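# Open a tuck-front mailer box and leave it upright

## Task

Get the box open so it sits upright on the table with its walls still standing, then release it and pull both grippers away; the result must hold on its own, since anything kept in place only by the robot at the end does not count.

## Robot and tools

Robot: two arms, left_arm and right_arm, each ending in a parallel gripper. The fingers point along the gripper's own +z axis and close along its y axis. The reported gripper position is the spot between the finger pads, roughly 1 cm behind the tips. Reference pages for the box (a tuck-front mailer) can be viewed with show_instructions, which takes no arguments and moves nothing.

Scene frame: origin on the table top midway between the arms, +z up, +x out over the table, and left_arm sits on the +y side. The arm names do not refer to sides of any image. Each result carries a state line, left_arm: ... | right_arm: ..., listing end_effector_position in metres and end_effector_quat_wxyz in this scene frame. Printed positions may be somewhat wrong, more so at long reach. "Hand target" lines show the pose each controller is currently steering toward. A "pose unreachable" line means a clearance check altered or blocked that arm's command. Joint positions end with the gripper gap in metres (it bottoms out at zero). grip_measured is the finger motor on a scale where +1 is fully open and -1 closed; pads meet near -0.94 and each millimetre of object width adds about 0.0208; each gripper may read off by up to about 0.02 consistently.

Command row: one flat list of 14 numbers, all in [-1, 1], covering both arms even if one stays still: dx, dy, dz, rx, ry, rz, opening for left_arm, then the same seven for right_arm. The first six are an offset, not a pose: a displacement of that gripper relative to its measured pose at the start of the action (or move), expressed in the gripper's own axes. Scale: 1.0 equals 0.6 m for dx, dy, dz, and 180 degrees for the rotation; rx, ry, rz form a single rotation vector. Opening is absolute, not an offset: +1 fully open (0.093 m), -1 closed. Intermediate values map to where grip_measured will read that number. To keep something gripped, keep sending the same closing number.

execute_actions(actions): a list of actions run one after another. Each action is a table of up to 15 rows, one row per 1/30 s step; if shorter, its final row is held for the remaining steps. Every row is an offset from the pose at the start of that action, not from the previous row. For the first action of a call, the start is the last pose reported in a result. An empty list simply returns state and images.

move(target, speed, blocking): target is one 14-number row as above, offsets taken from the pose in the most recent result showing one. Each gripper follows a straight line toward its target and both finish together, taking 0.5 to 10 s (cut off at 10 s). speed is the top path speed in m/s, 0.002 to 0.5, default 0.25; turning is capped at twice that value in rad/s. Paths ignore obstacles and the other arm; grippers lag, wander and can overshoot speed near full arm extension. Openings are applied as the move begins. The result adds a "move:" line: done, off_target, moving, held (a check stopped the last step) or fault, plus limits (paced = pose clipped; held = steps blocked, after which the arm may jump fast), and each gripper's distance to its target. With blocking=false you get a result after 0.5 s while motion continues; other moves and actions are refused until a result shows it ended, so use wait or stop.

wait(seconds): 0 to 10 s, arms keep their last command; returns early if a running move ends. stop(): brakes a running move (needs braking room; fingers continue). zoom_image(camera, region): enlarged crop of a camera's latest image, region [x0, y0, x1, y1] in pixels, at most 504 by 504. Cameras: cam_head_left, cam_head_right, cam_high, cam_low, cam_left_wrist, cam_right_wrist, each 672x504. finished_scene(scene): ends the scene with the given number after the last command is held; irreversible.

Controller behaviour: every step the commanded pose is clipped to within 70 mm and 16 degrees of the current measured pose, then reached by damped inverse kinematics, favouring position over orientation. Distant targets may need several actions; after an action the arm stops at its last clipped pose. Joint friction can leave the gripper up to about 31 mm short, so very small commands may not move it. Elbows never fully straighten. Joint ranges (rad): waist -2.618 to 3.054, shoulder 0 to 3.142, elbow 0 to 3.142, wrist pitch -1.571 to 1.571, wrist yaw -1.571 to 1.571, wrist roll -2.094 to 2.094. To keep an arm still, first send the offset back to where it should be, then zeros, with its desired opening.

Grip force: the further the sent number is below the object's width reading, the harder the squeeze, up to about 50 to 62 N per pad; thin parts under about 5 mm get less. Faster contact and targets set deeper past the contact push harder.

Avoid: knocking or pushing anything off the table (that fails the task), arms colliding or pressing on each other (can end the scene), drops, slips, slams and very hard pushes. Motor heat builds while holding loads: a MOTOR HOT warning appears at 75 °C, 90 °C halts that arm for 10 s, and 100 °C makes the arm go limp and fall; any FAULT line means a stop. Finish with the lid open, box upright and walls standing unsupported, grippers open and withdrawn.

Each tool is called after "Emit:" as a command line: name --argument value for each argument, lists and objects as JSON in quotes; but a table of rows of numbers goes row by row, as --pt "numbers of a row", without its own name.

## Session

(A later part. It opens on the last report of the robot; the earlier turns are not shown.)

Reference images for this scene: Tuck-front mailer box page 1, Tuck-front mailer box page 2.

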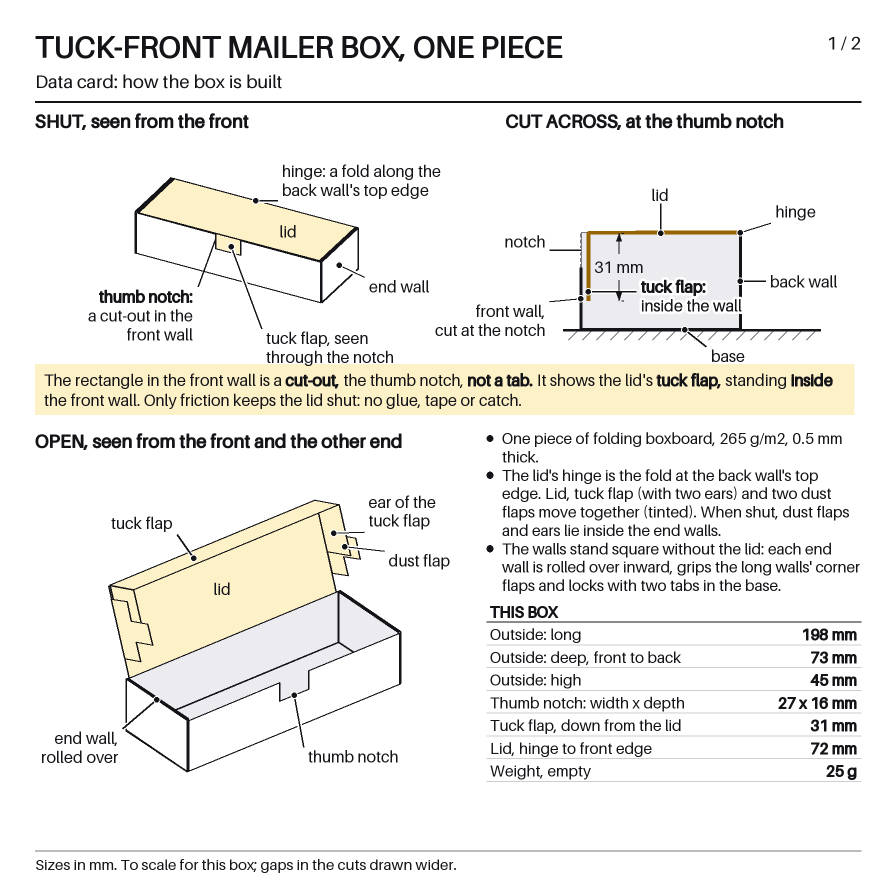

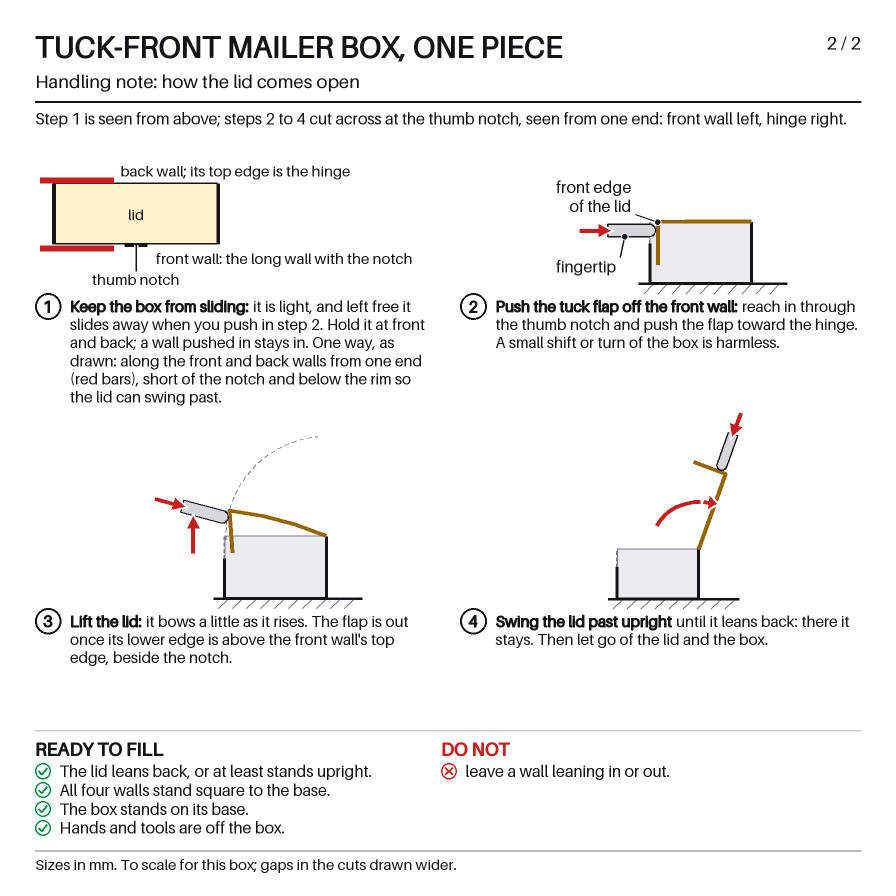

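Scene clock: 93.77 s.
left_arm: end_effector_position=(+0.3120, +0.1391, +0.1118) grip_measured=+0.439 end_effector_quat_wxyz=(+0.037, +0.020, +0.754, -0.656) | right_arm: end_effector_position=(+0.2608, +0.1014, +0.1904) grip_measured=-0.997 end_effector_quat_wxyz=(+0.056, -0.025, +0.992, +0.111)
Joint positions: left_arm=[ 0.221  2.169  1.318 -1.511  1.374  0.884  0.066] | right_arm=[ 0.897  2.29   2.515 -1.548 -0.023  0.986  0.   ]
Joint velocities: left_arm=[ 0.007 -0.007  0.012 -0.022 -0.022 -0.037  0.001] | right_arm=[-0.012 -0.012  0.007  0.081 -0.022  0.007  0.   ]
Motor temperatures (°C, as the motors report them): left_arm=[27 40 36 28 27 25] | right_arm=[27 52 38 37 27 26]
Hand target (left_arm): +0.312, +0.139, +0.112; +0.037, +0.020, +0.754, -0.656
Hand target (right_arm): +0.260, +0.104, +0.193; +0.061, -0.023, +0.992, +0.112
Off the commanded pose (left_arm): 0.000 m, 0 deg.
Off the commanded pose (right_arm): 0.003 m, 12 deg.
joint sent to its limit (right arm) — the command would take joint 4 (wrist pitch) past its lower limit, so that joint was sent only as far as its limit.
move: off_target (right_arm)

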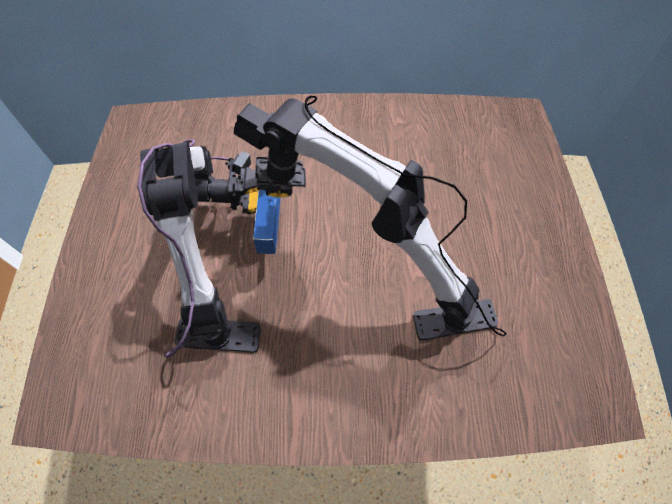

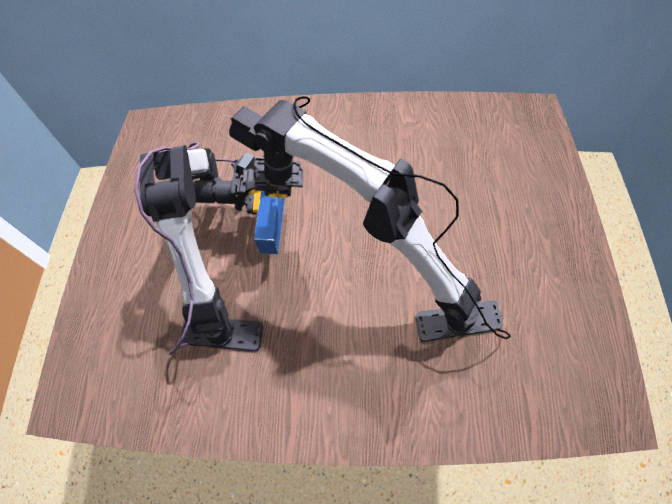

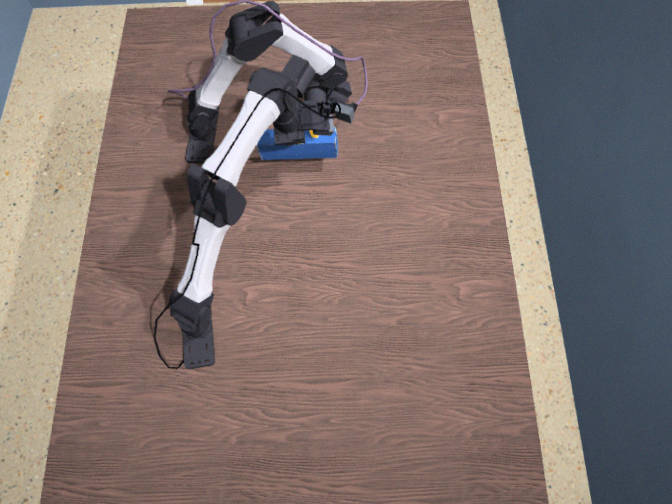

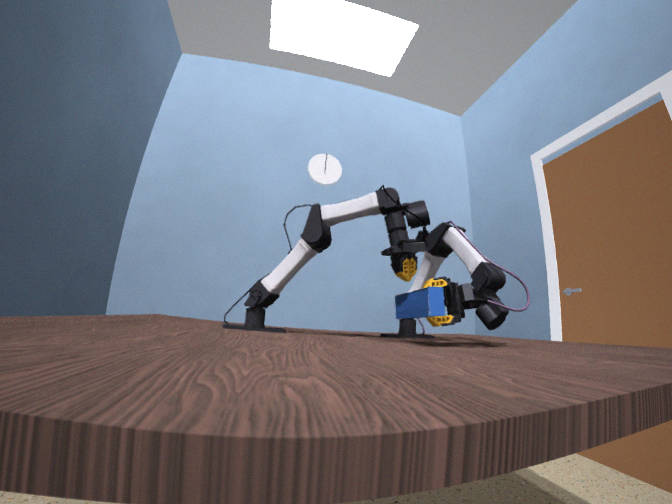

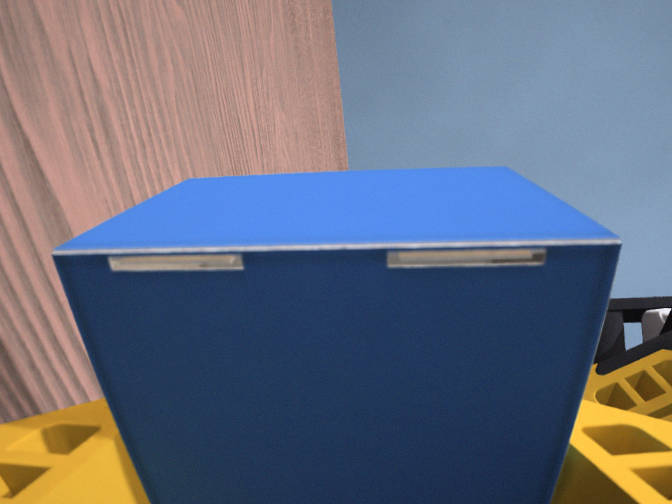

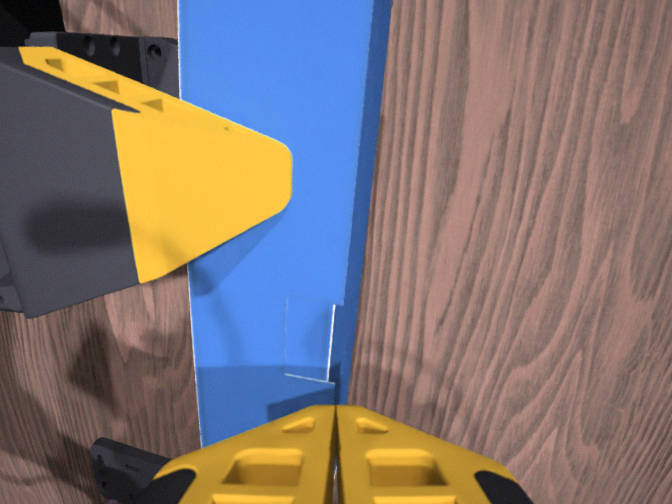

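Emit:
execute_actions --actions '[]'

Scene clock: 102.07 s.
left_arm: end_effector_position=(+0.3120, +0.1391, +0.1118) grip_measured=+0.439 end_effector_quat_wxyz=(+0.037, +0.020, +0.754, -0.656) | right_arm: end_effector_position=(+0.2613, +0.1011, +0.1904) grip_measured=-0.997 end_effector_quat_wxyz=(+0.057, -0.024, +0.992, +0.110)
Joint positions: left_arm=[ 0.221  2.169  1.318 -1.511  1.374  0.884  0.066] | right_arm=[ 0.897  2.29   2.515 -1.548 -0.02   0.987  0.   ]
Joint velocities: left_arm=[-0.017 -0.012 -0.002 -0.007 -0.051 -0.095  0.   ] | right_arm=[-0.002  0.007  0.012 -0.066  0.051  0.037  0.   ]
Motor temperatures (°C, as the motors report them): left_arm=[27 40 35 28 27 25] | right_arm=[27 54 39 35 27 26]
Hand target (left_arm): +0.312, +0.139, +0.112; +0.037, +0.020, +0.754, -0.656
Hand target (right_arm): +0.260, +0.104, +0.193; +0.061, -0.023, +0.992, +0.112
Off the commanded pose (left_arm): 0.000 m, 0 deg.
Off the commanded pose (right_arm): 0.003 m, 12 deg.

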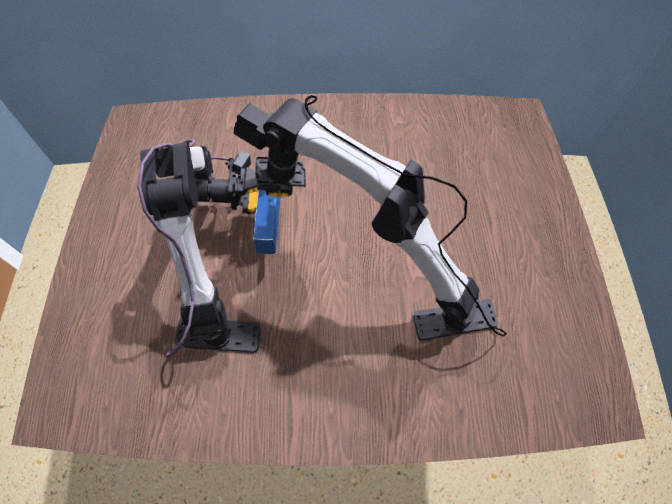

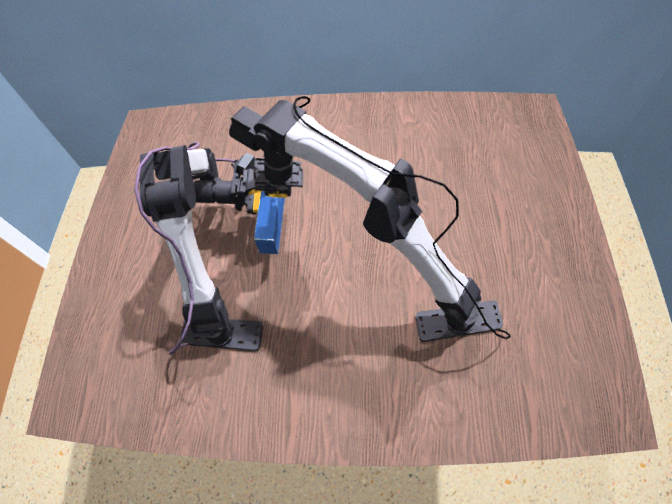

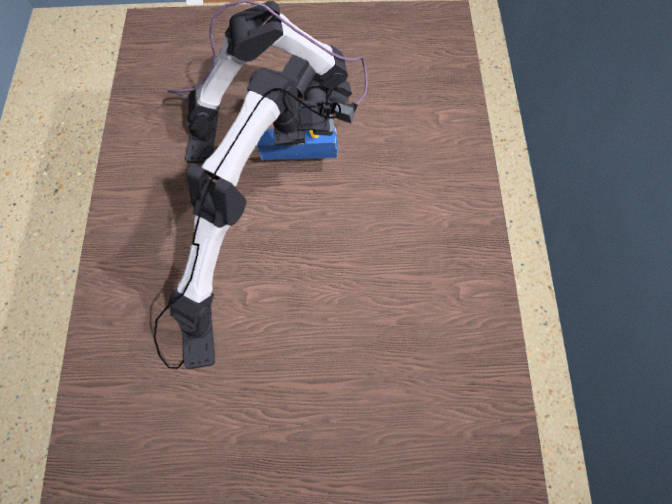

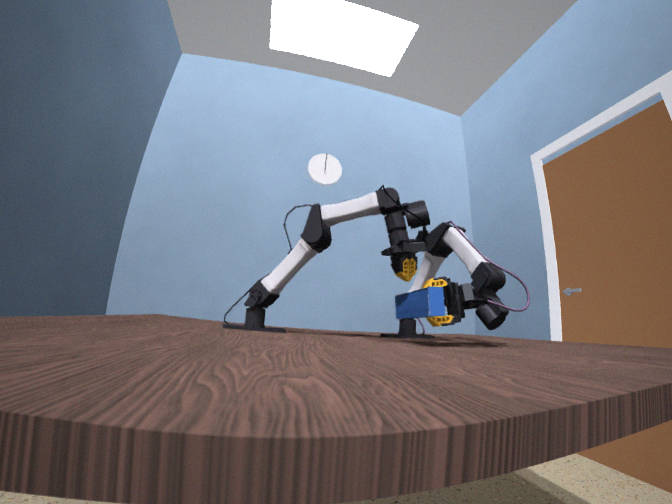

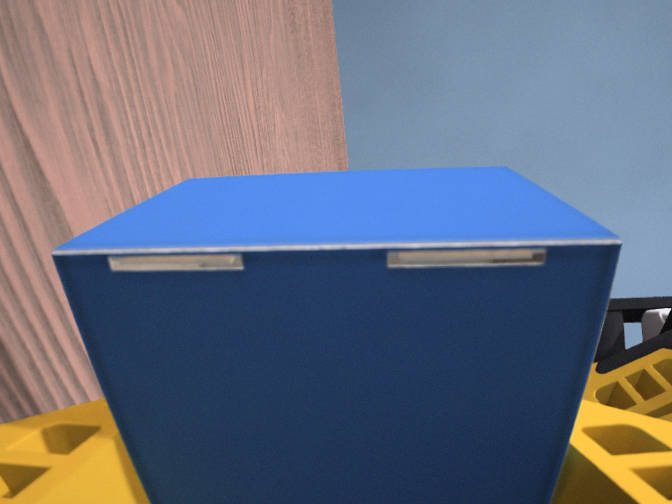

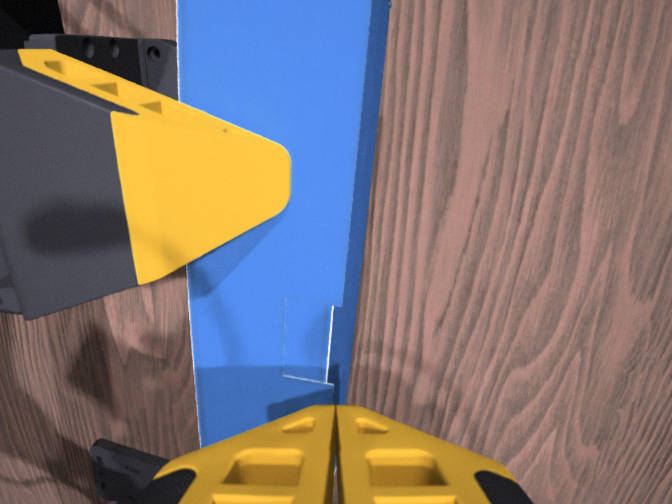

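Emit:
move --target '[0,0,0,0,0,0,0.42,0,0.015,0.045,0,0,0,-1]' --speed 0.03

Scene clock: 104.27 s.
left_arm: end_effector_position=(+0.3120, +0.1391, +0.1118) grip_measured=+0.439 end_effector_quat_wxyz=(+0.037, +0.020, +0.754, -0.656) | right_arm: end_effector_position=(+0.2677, +0.1118, +0.1749) grip_measured=-0.997 end_effector_quat_wxyz=(+0.061, -0.023, +0.991, +0.116)
Joint positions: left_arm=[ 0.221  2.169  1.318 -1.511  1.374  0.884  0.066] | right_arm=[ 0.897  2.304  2.469 -1.474 -0.02   0.989  0.   ]
Joint velocities: left_arm=[-0.012  0.007  0.017 -0.022 -0.007  0.007 -0.002] | right_arm=[ 0.007  0.002 -0.017 -0.051 -0.022 -0.022  0.   ]
Motor temperatures (°C, as the motors report them): left_arm=[27 41 35 28 27 25] | right_arm=[27 54 39 35 27 26]
Hand target (left_arm): +0.312, +0.139, +0.112; +0.037, +0.020, +0.754, -0.656
Hand target (right_arm): +0.263, +0.115, +0.166; +0.057, -0.024, +0.992, +0.110
Off the commanded pose (left_arm): 0.000 m, 0 deg.
Off the commanded pose (right_arm): 0.010 m, 1 deg.
move: done

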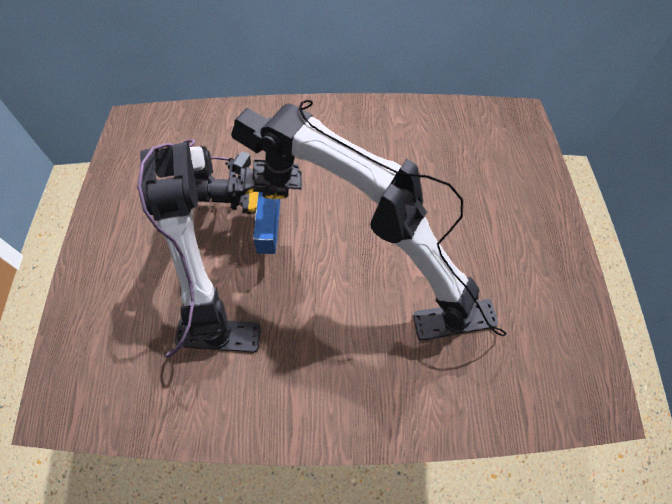

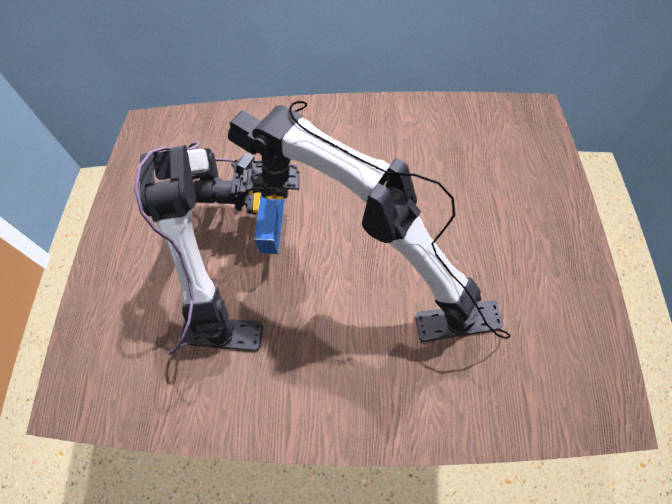

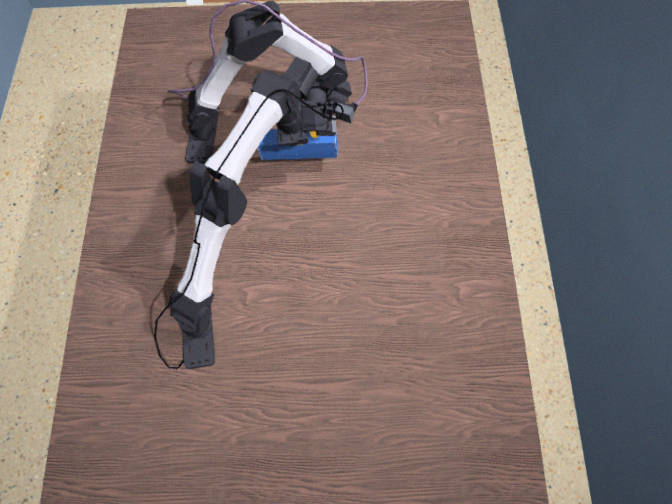

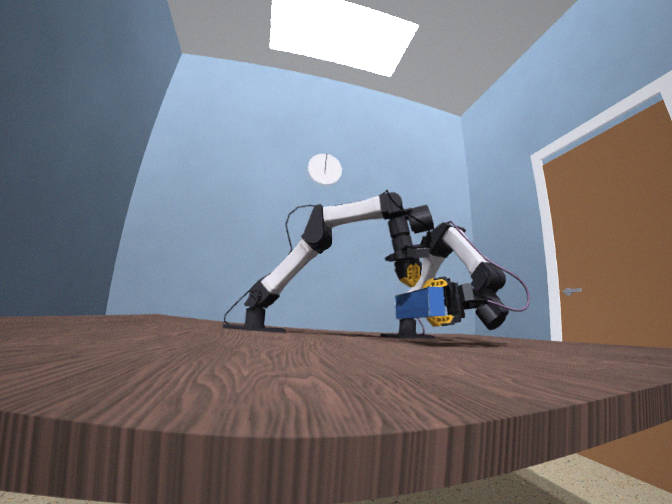

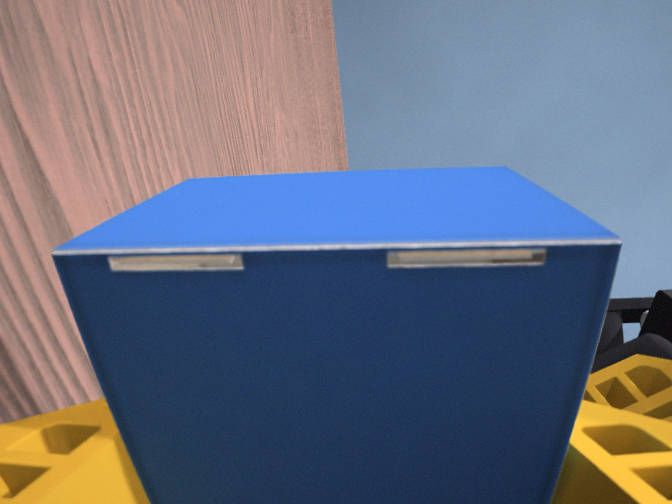

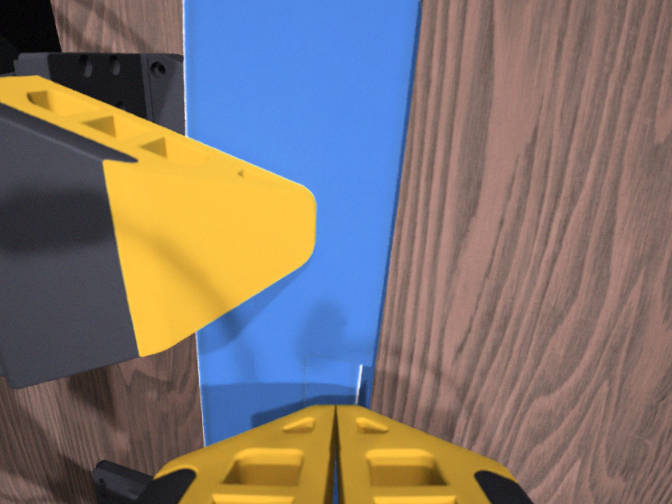

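Emit:
move --target '[0,0,0,0,0,0,0.42,0.005,0,0.05,0,0,0,-1]' --speed 0.02

Emit:
move --target '[0,0,0,0,0,0,0.42,0,-0.08,0.03,0,0,0,-1]' --speed 0.015

Scene clock: 108.50 s.
left_arm: end_effector_position=(+0.3130, +0.1399, +0.1060) grip_measured=+0.439 end_effector_quat_wxyz=(+0.048, +0.039, +0.760, -0.647) | right_arm: end_effector_position=(+0.2681, +0.1188, +0.1530) grip_measured=-0.997 end_effector_quat_wxyz=(+0.059, -0.025, +0.990, +0.122)
Joint positions: left_arm=[ 0.221  2.169  1.318 -1.467  1.354  0.884  0.066] | right_arm=[ 0.9    2.275  2.323 -1.349 -0.029  0.99   0.   ]
Joint velocities: left_arm=[ 0.007 -0.022 -0.012 -0.037 -0.066 -0.037  0.   ] | right_arm=[ 0.002 -0.012 -0.007 -0.037  0.051 -0.095  0.   ]
Motor temperatures (°C, as the motors report them): left_arm=[27 41 35 28 27 25] | right_arm=[27 56 39 34 27 26]
Hand target (left_arm): +0.312, +0.139, +0.112; +0.038, +0.020, +0.754, -0.655
Hand target (right_arm): +0.268, +0.118, +0.146; +0.060, -0.023, +0.991, +0.116
Off the commanded pose (left_arm): 0.006 m, 3 deg.
Off the commanded pose (right_arm): 0.007 m, 1 deg.
move: off_target (left_arm)

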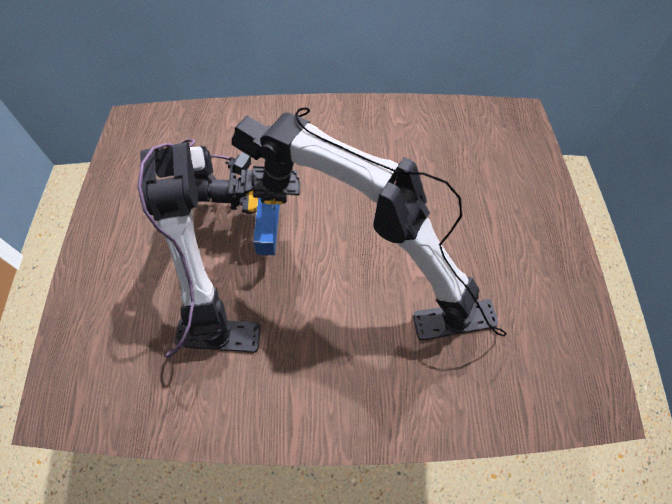

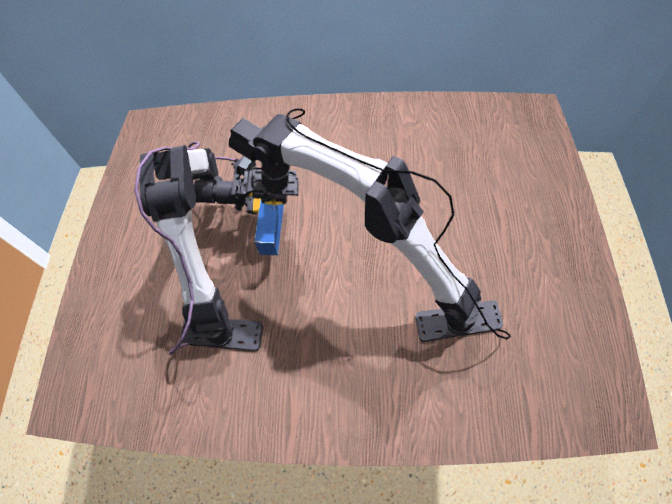

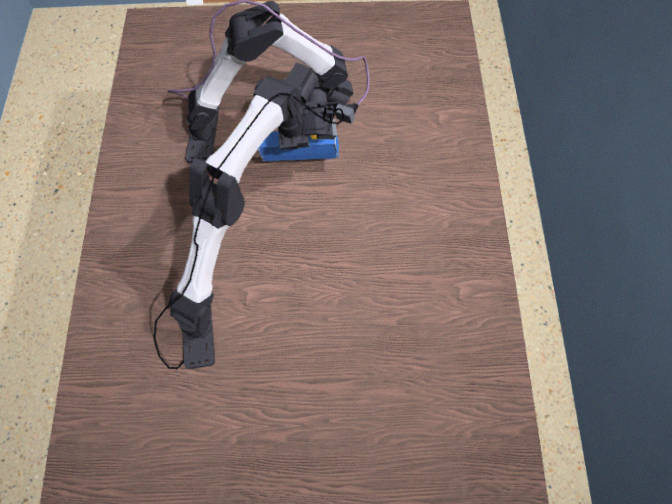

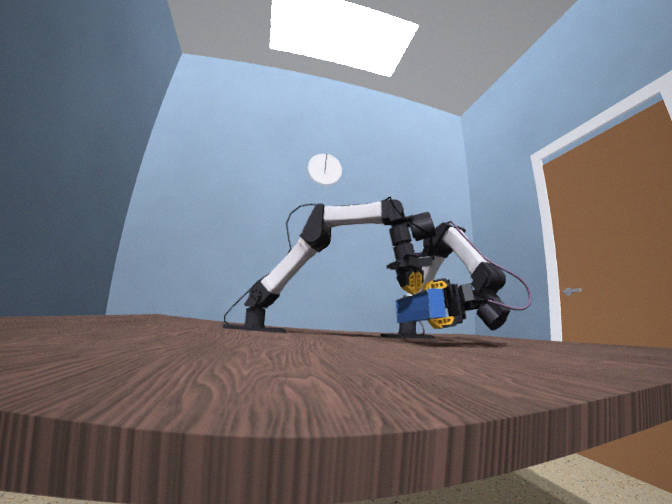

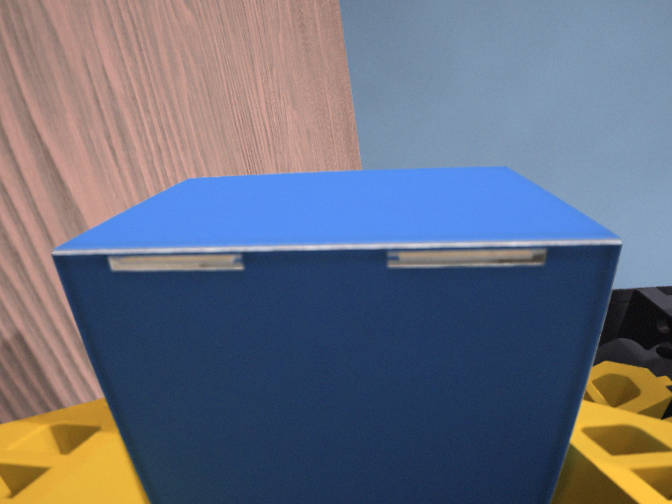

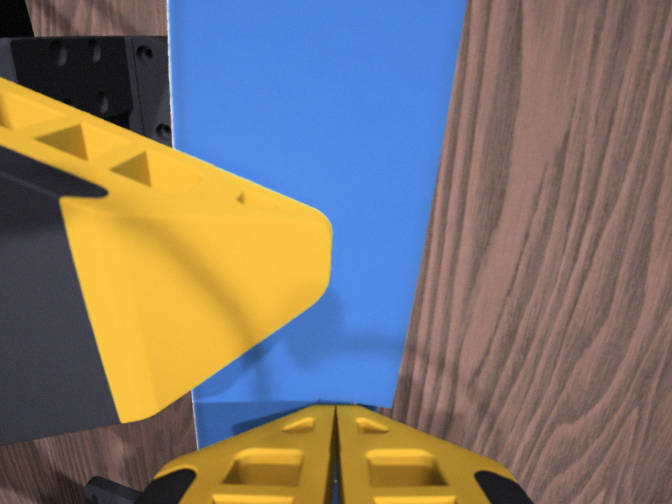

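Scene clock: 112.13 s.
left_arm: end_effector_position=(+0.3131, +0.1403, +0.1038) grip_measured=+0.439 end_effector_quat_wxyz=(+0.051, +0.046, +0.762, -0.643) | right_arm: end_effector_position=(+0.2710, +0.0794, +0.1225) grip_measured=-0.997 end_effector_quat_wxyz=(+0.056, -0.024, +0.991, +0.117)
Joint positions: left_arm=[ 0.221  2.169  1.318 -1.451  1.345  0.884  0.066] | right_arm=[ 0.847  2.095  1.913 -1.133 -0.043  0.94   0.   ]
Joint velocities: left_arm=[ 0.007 -0.002  0.002 -0.007  0.037  0.022  0.   ] | right_arm=[-0.007 -0.017  0.022  0.066 -0.007 -0.037  0.   ]
Motor temperatures (°C, as the motors report them): left_arm=[27 41 35 28 27 25] | right_arm=[27 57 39 34 27 26]
Hand target (left_arm): +0.313, +0.140, +0.106; +0.048, +0.039, +0.760, -0.647
Hand target (right_arm): +0.273, +0.076, +0.124; +0.059, -0.025, +0.991, +0.121
Off the commanded pose (left_arm): 0.002 m, 1 deg.
Off the commanded pose (right_arm): 0.004 m, 1 deg.
move: done

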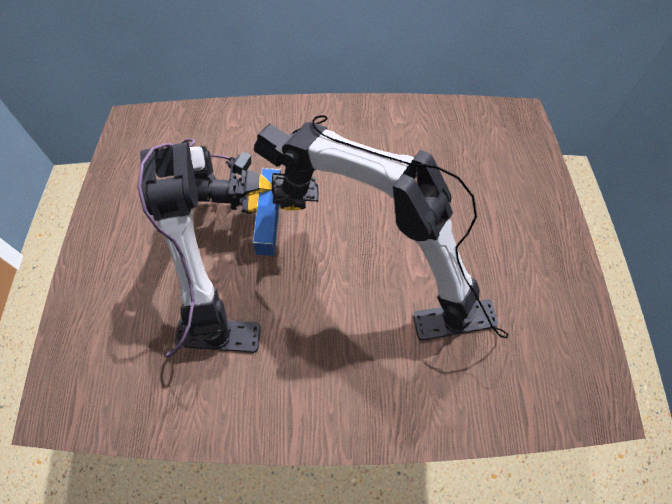

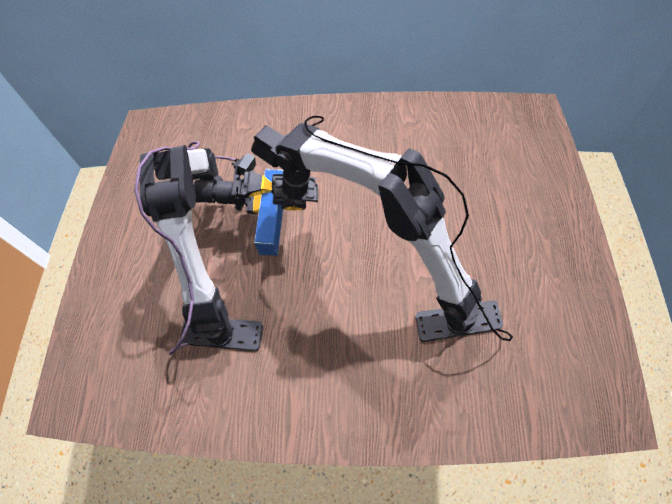

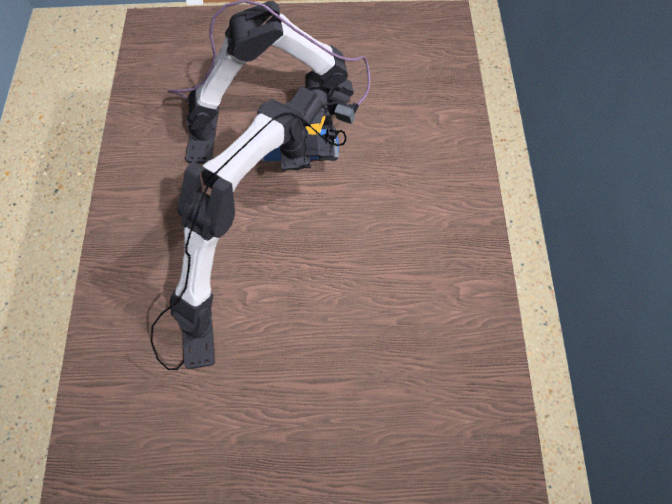

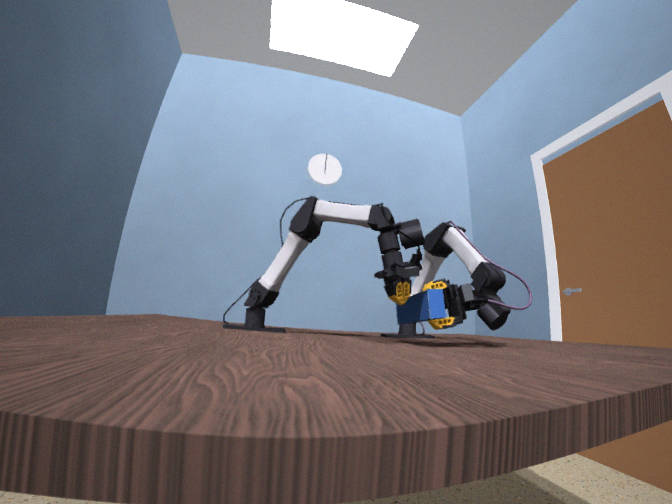

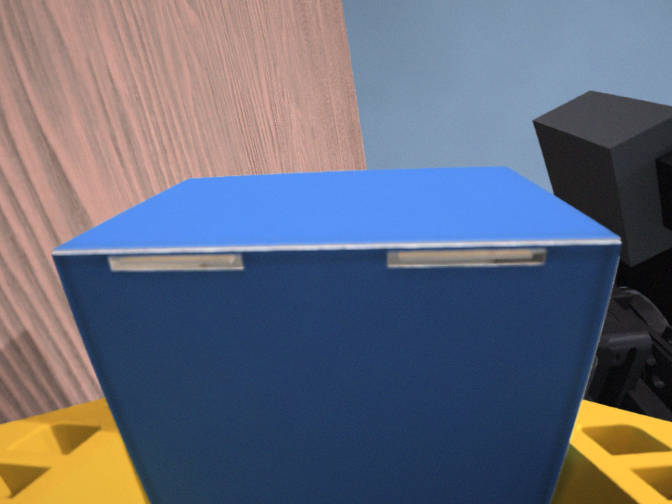

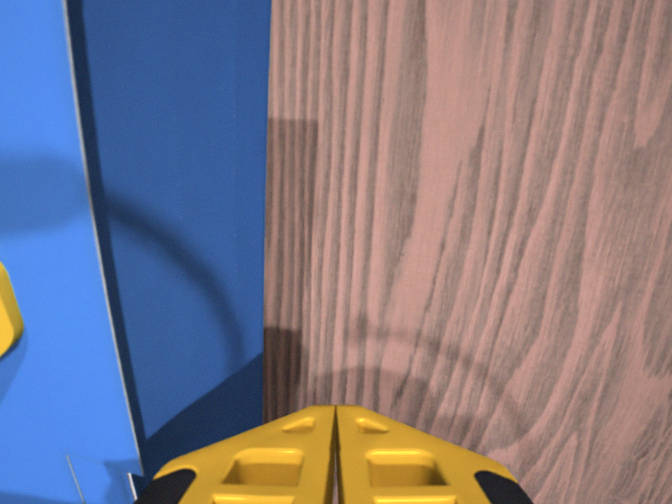

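Emit:
move --target '[0,0,0,0,0,0,0.42,0.02,0.02,-0.09,0,0,0,-1]' --speed 0.05

Emit:
move --target '[0,0,0,0,0,0,0.42,0,0.065,0.0,0,0,0,-1]' --speed 0.04

Scene clock: 116.43 s.
left_arm: end_effector_position=(+0.3131, +0.1403, +0.1038) grip_measured=+0.439 end_effector_quat_wxyz=(+0.051, +0.046, +0.762, -0.643) | right_arm: end_effector_position=(+0.2547, +0.0752, +0.1646) grip_measured=-0.997 end_effector_quat_wxyz=(+0.047, -0.025, +0.993, +0.108)
Joint positions: left_arm=[ 0.221  2.169  1.318 -1.451  1.345  0.884  0.066] | right_arm=[ 0.872  2.094  2.087 -1.332 -0.042  0.964  0.   ]
Joint velocities: left_arm=[-0.007  0.007  0.012 -0.022 -0.022 -0.066  0.001] | right_arm=[ 0.002 -0.002 -0.007  0.051  0.007 -0.022  0.   ]
Motor temperatures (°C, as the motors report them): left_arm=[27 41 35 28 27 25] | right_arm=[27 58 39 34 27 26]
Hand target (left_arm): +0.313, +0.140, +0.104; +0.051, +0.046, +0.762, -0.643
Hand target (right_arm): +0.253, +0.078, +0.176; +0.055, -0.024, +0.991, +0.117
Off the commanded pose (left_arm): 0.000 m, 0 deg.
Off the commanded pose (right_arm): 0.012 m, 1 deg.
move: off_target (right_arm)

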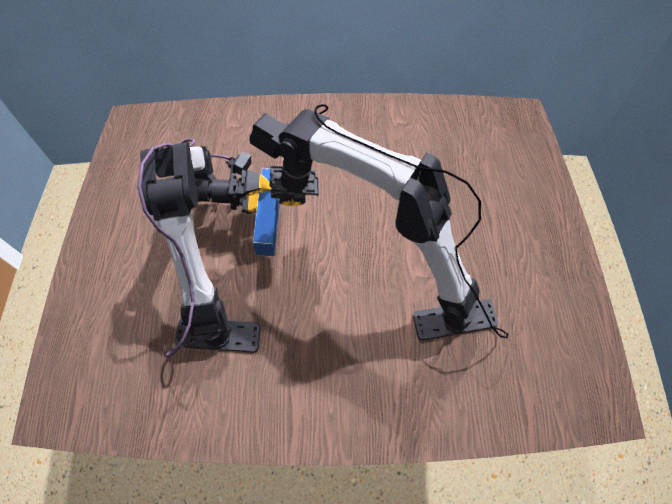

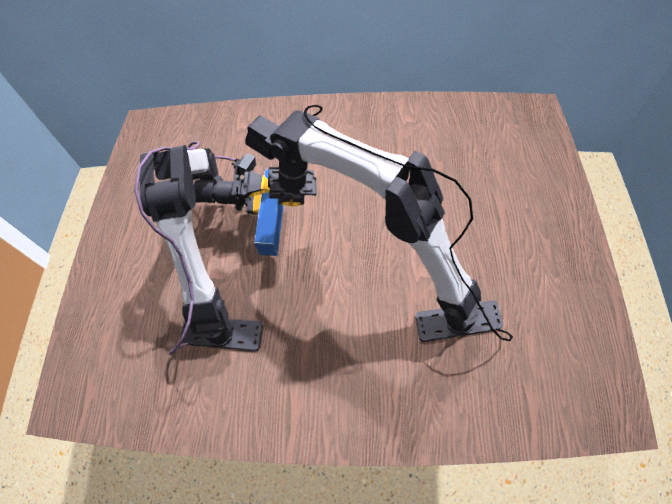

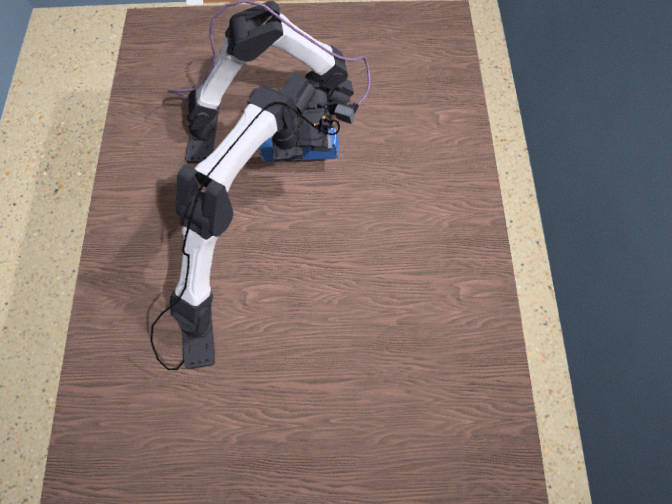

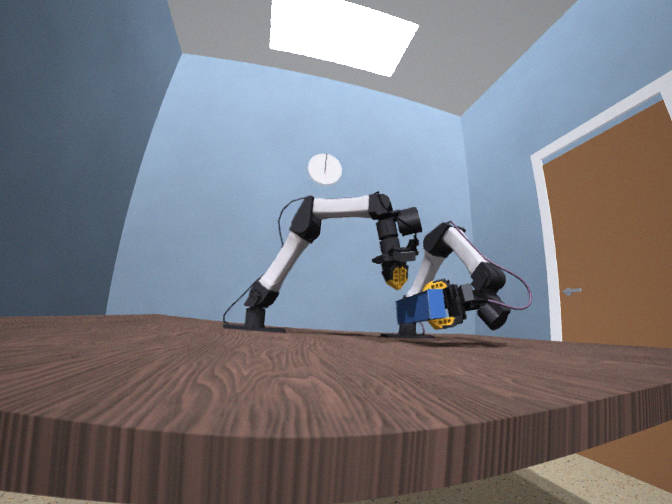

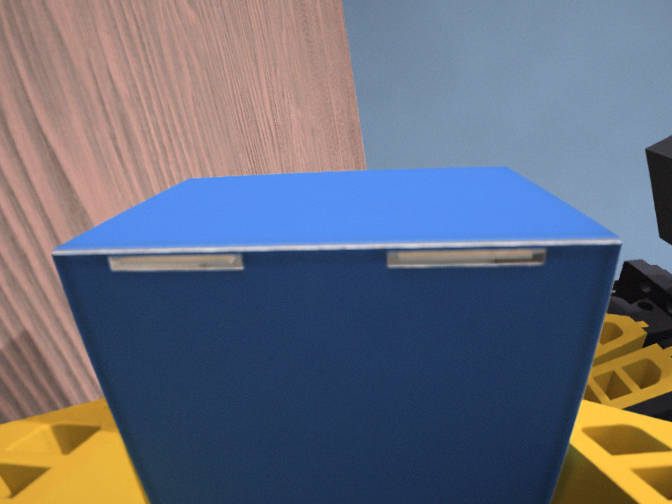

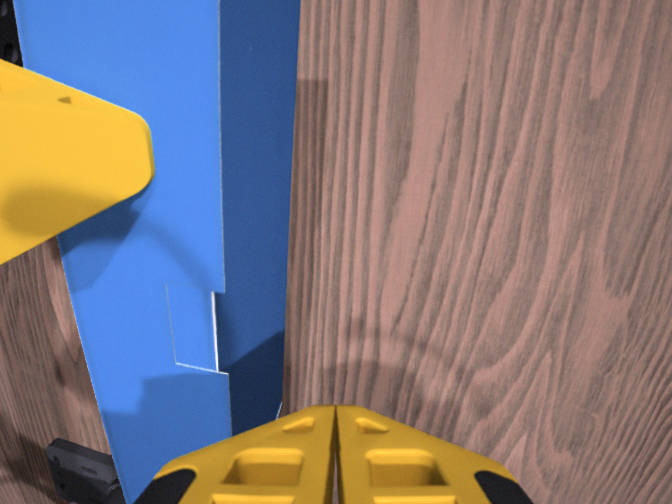

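Scene clock: 117.90 s.
left_arm: end_effector_position=(+0.3131, +0.1403, +0.1038) grip_measured=+0.439 end_effector_quat_wxyz=(+0.051, +0.046, +0.762, -0.643) | right_arm: end_effector_position=(+0.2534, +0.1108, +0.1711) grip_measured=-0.997 end_effector_quat_wxyz=(+0.044, -0.026, +0.993, +0.108)
Joint positions: left_arm=[ 0.221  2.169  1.318 -1.451  1.345  0.884  0.066] | right_arm=[ 0.915  2.29   2.436 -1.486 -0.037  1.003  0.   ]
Joint velocities: left_arm=[-0.012 -0.012 -0.002 -0.022 -0.022 -0.007 -0.001] | right_arm=[ 0.002 -0.017  0.007  0.007  0.051 -0.051  0.   ]
Motor temperatures (°C, as the motors report them): left_arm=[27 41 35 28 27 25] | right_arm=[27 58 40 34 27 26]
Hand target (left_arm): +0.313, +0.140, +0.104; +0.051, +0.046, +0.762, -0.643
Hand target (right_arm): +0.252, +0.114, +0.173; +0.047, -0.025, +0.993, +0.109
Off the commanded pose (left_arm): 0.000 m, 0 deg.
Off the commanded pose (right_arm): 0.003 m, 0 deg.
move: done

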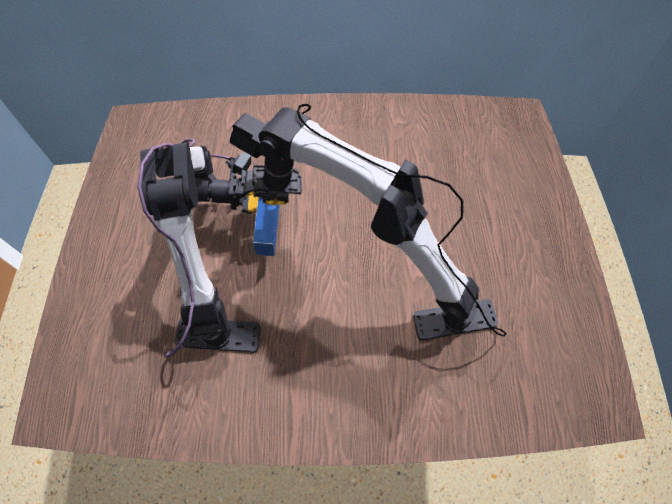

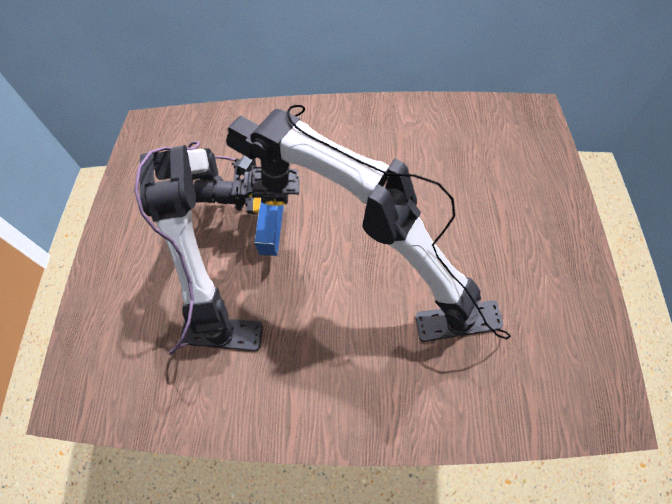

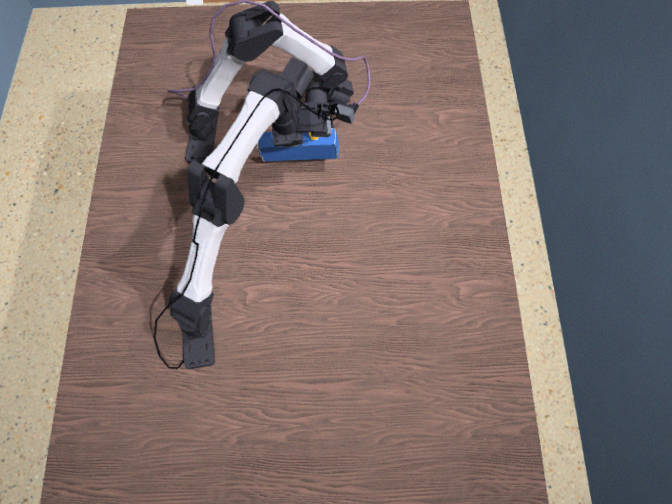

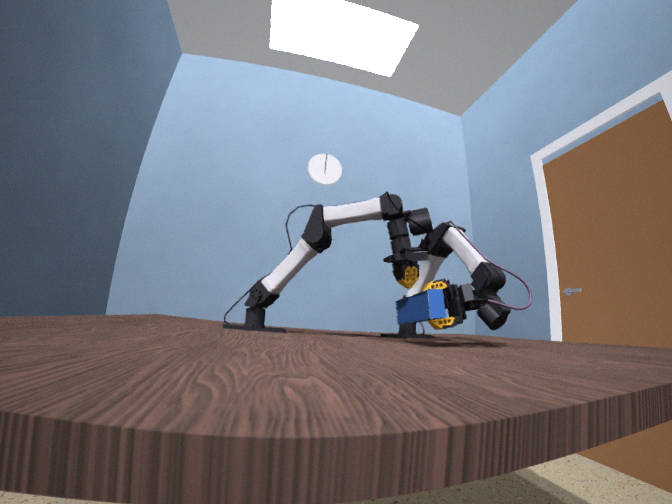

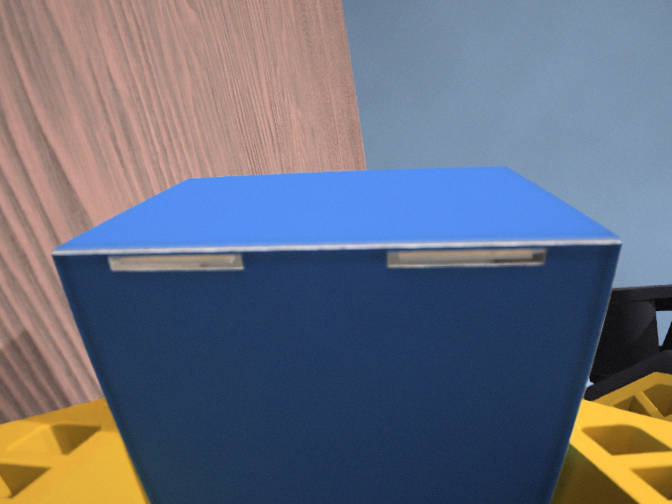

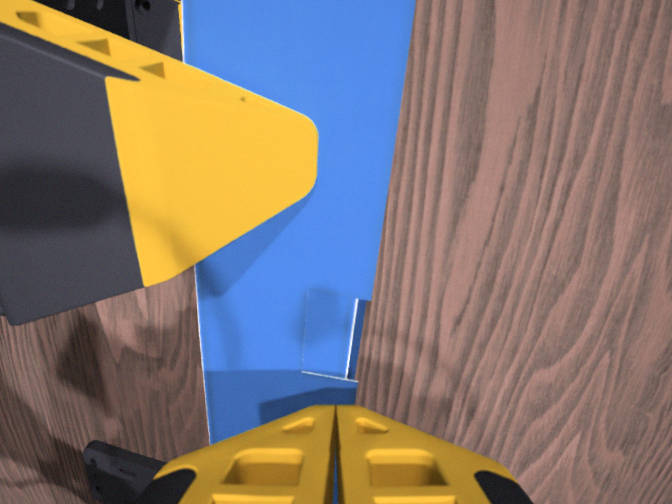

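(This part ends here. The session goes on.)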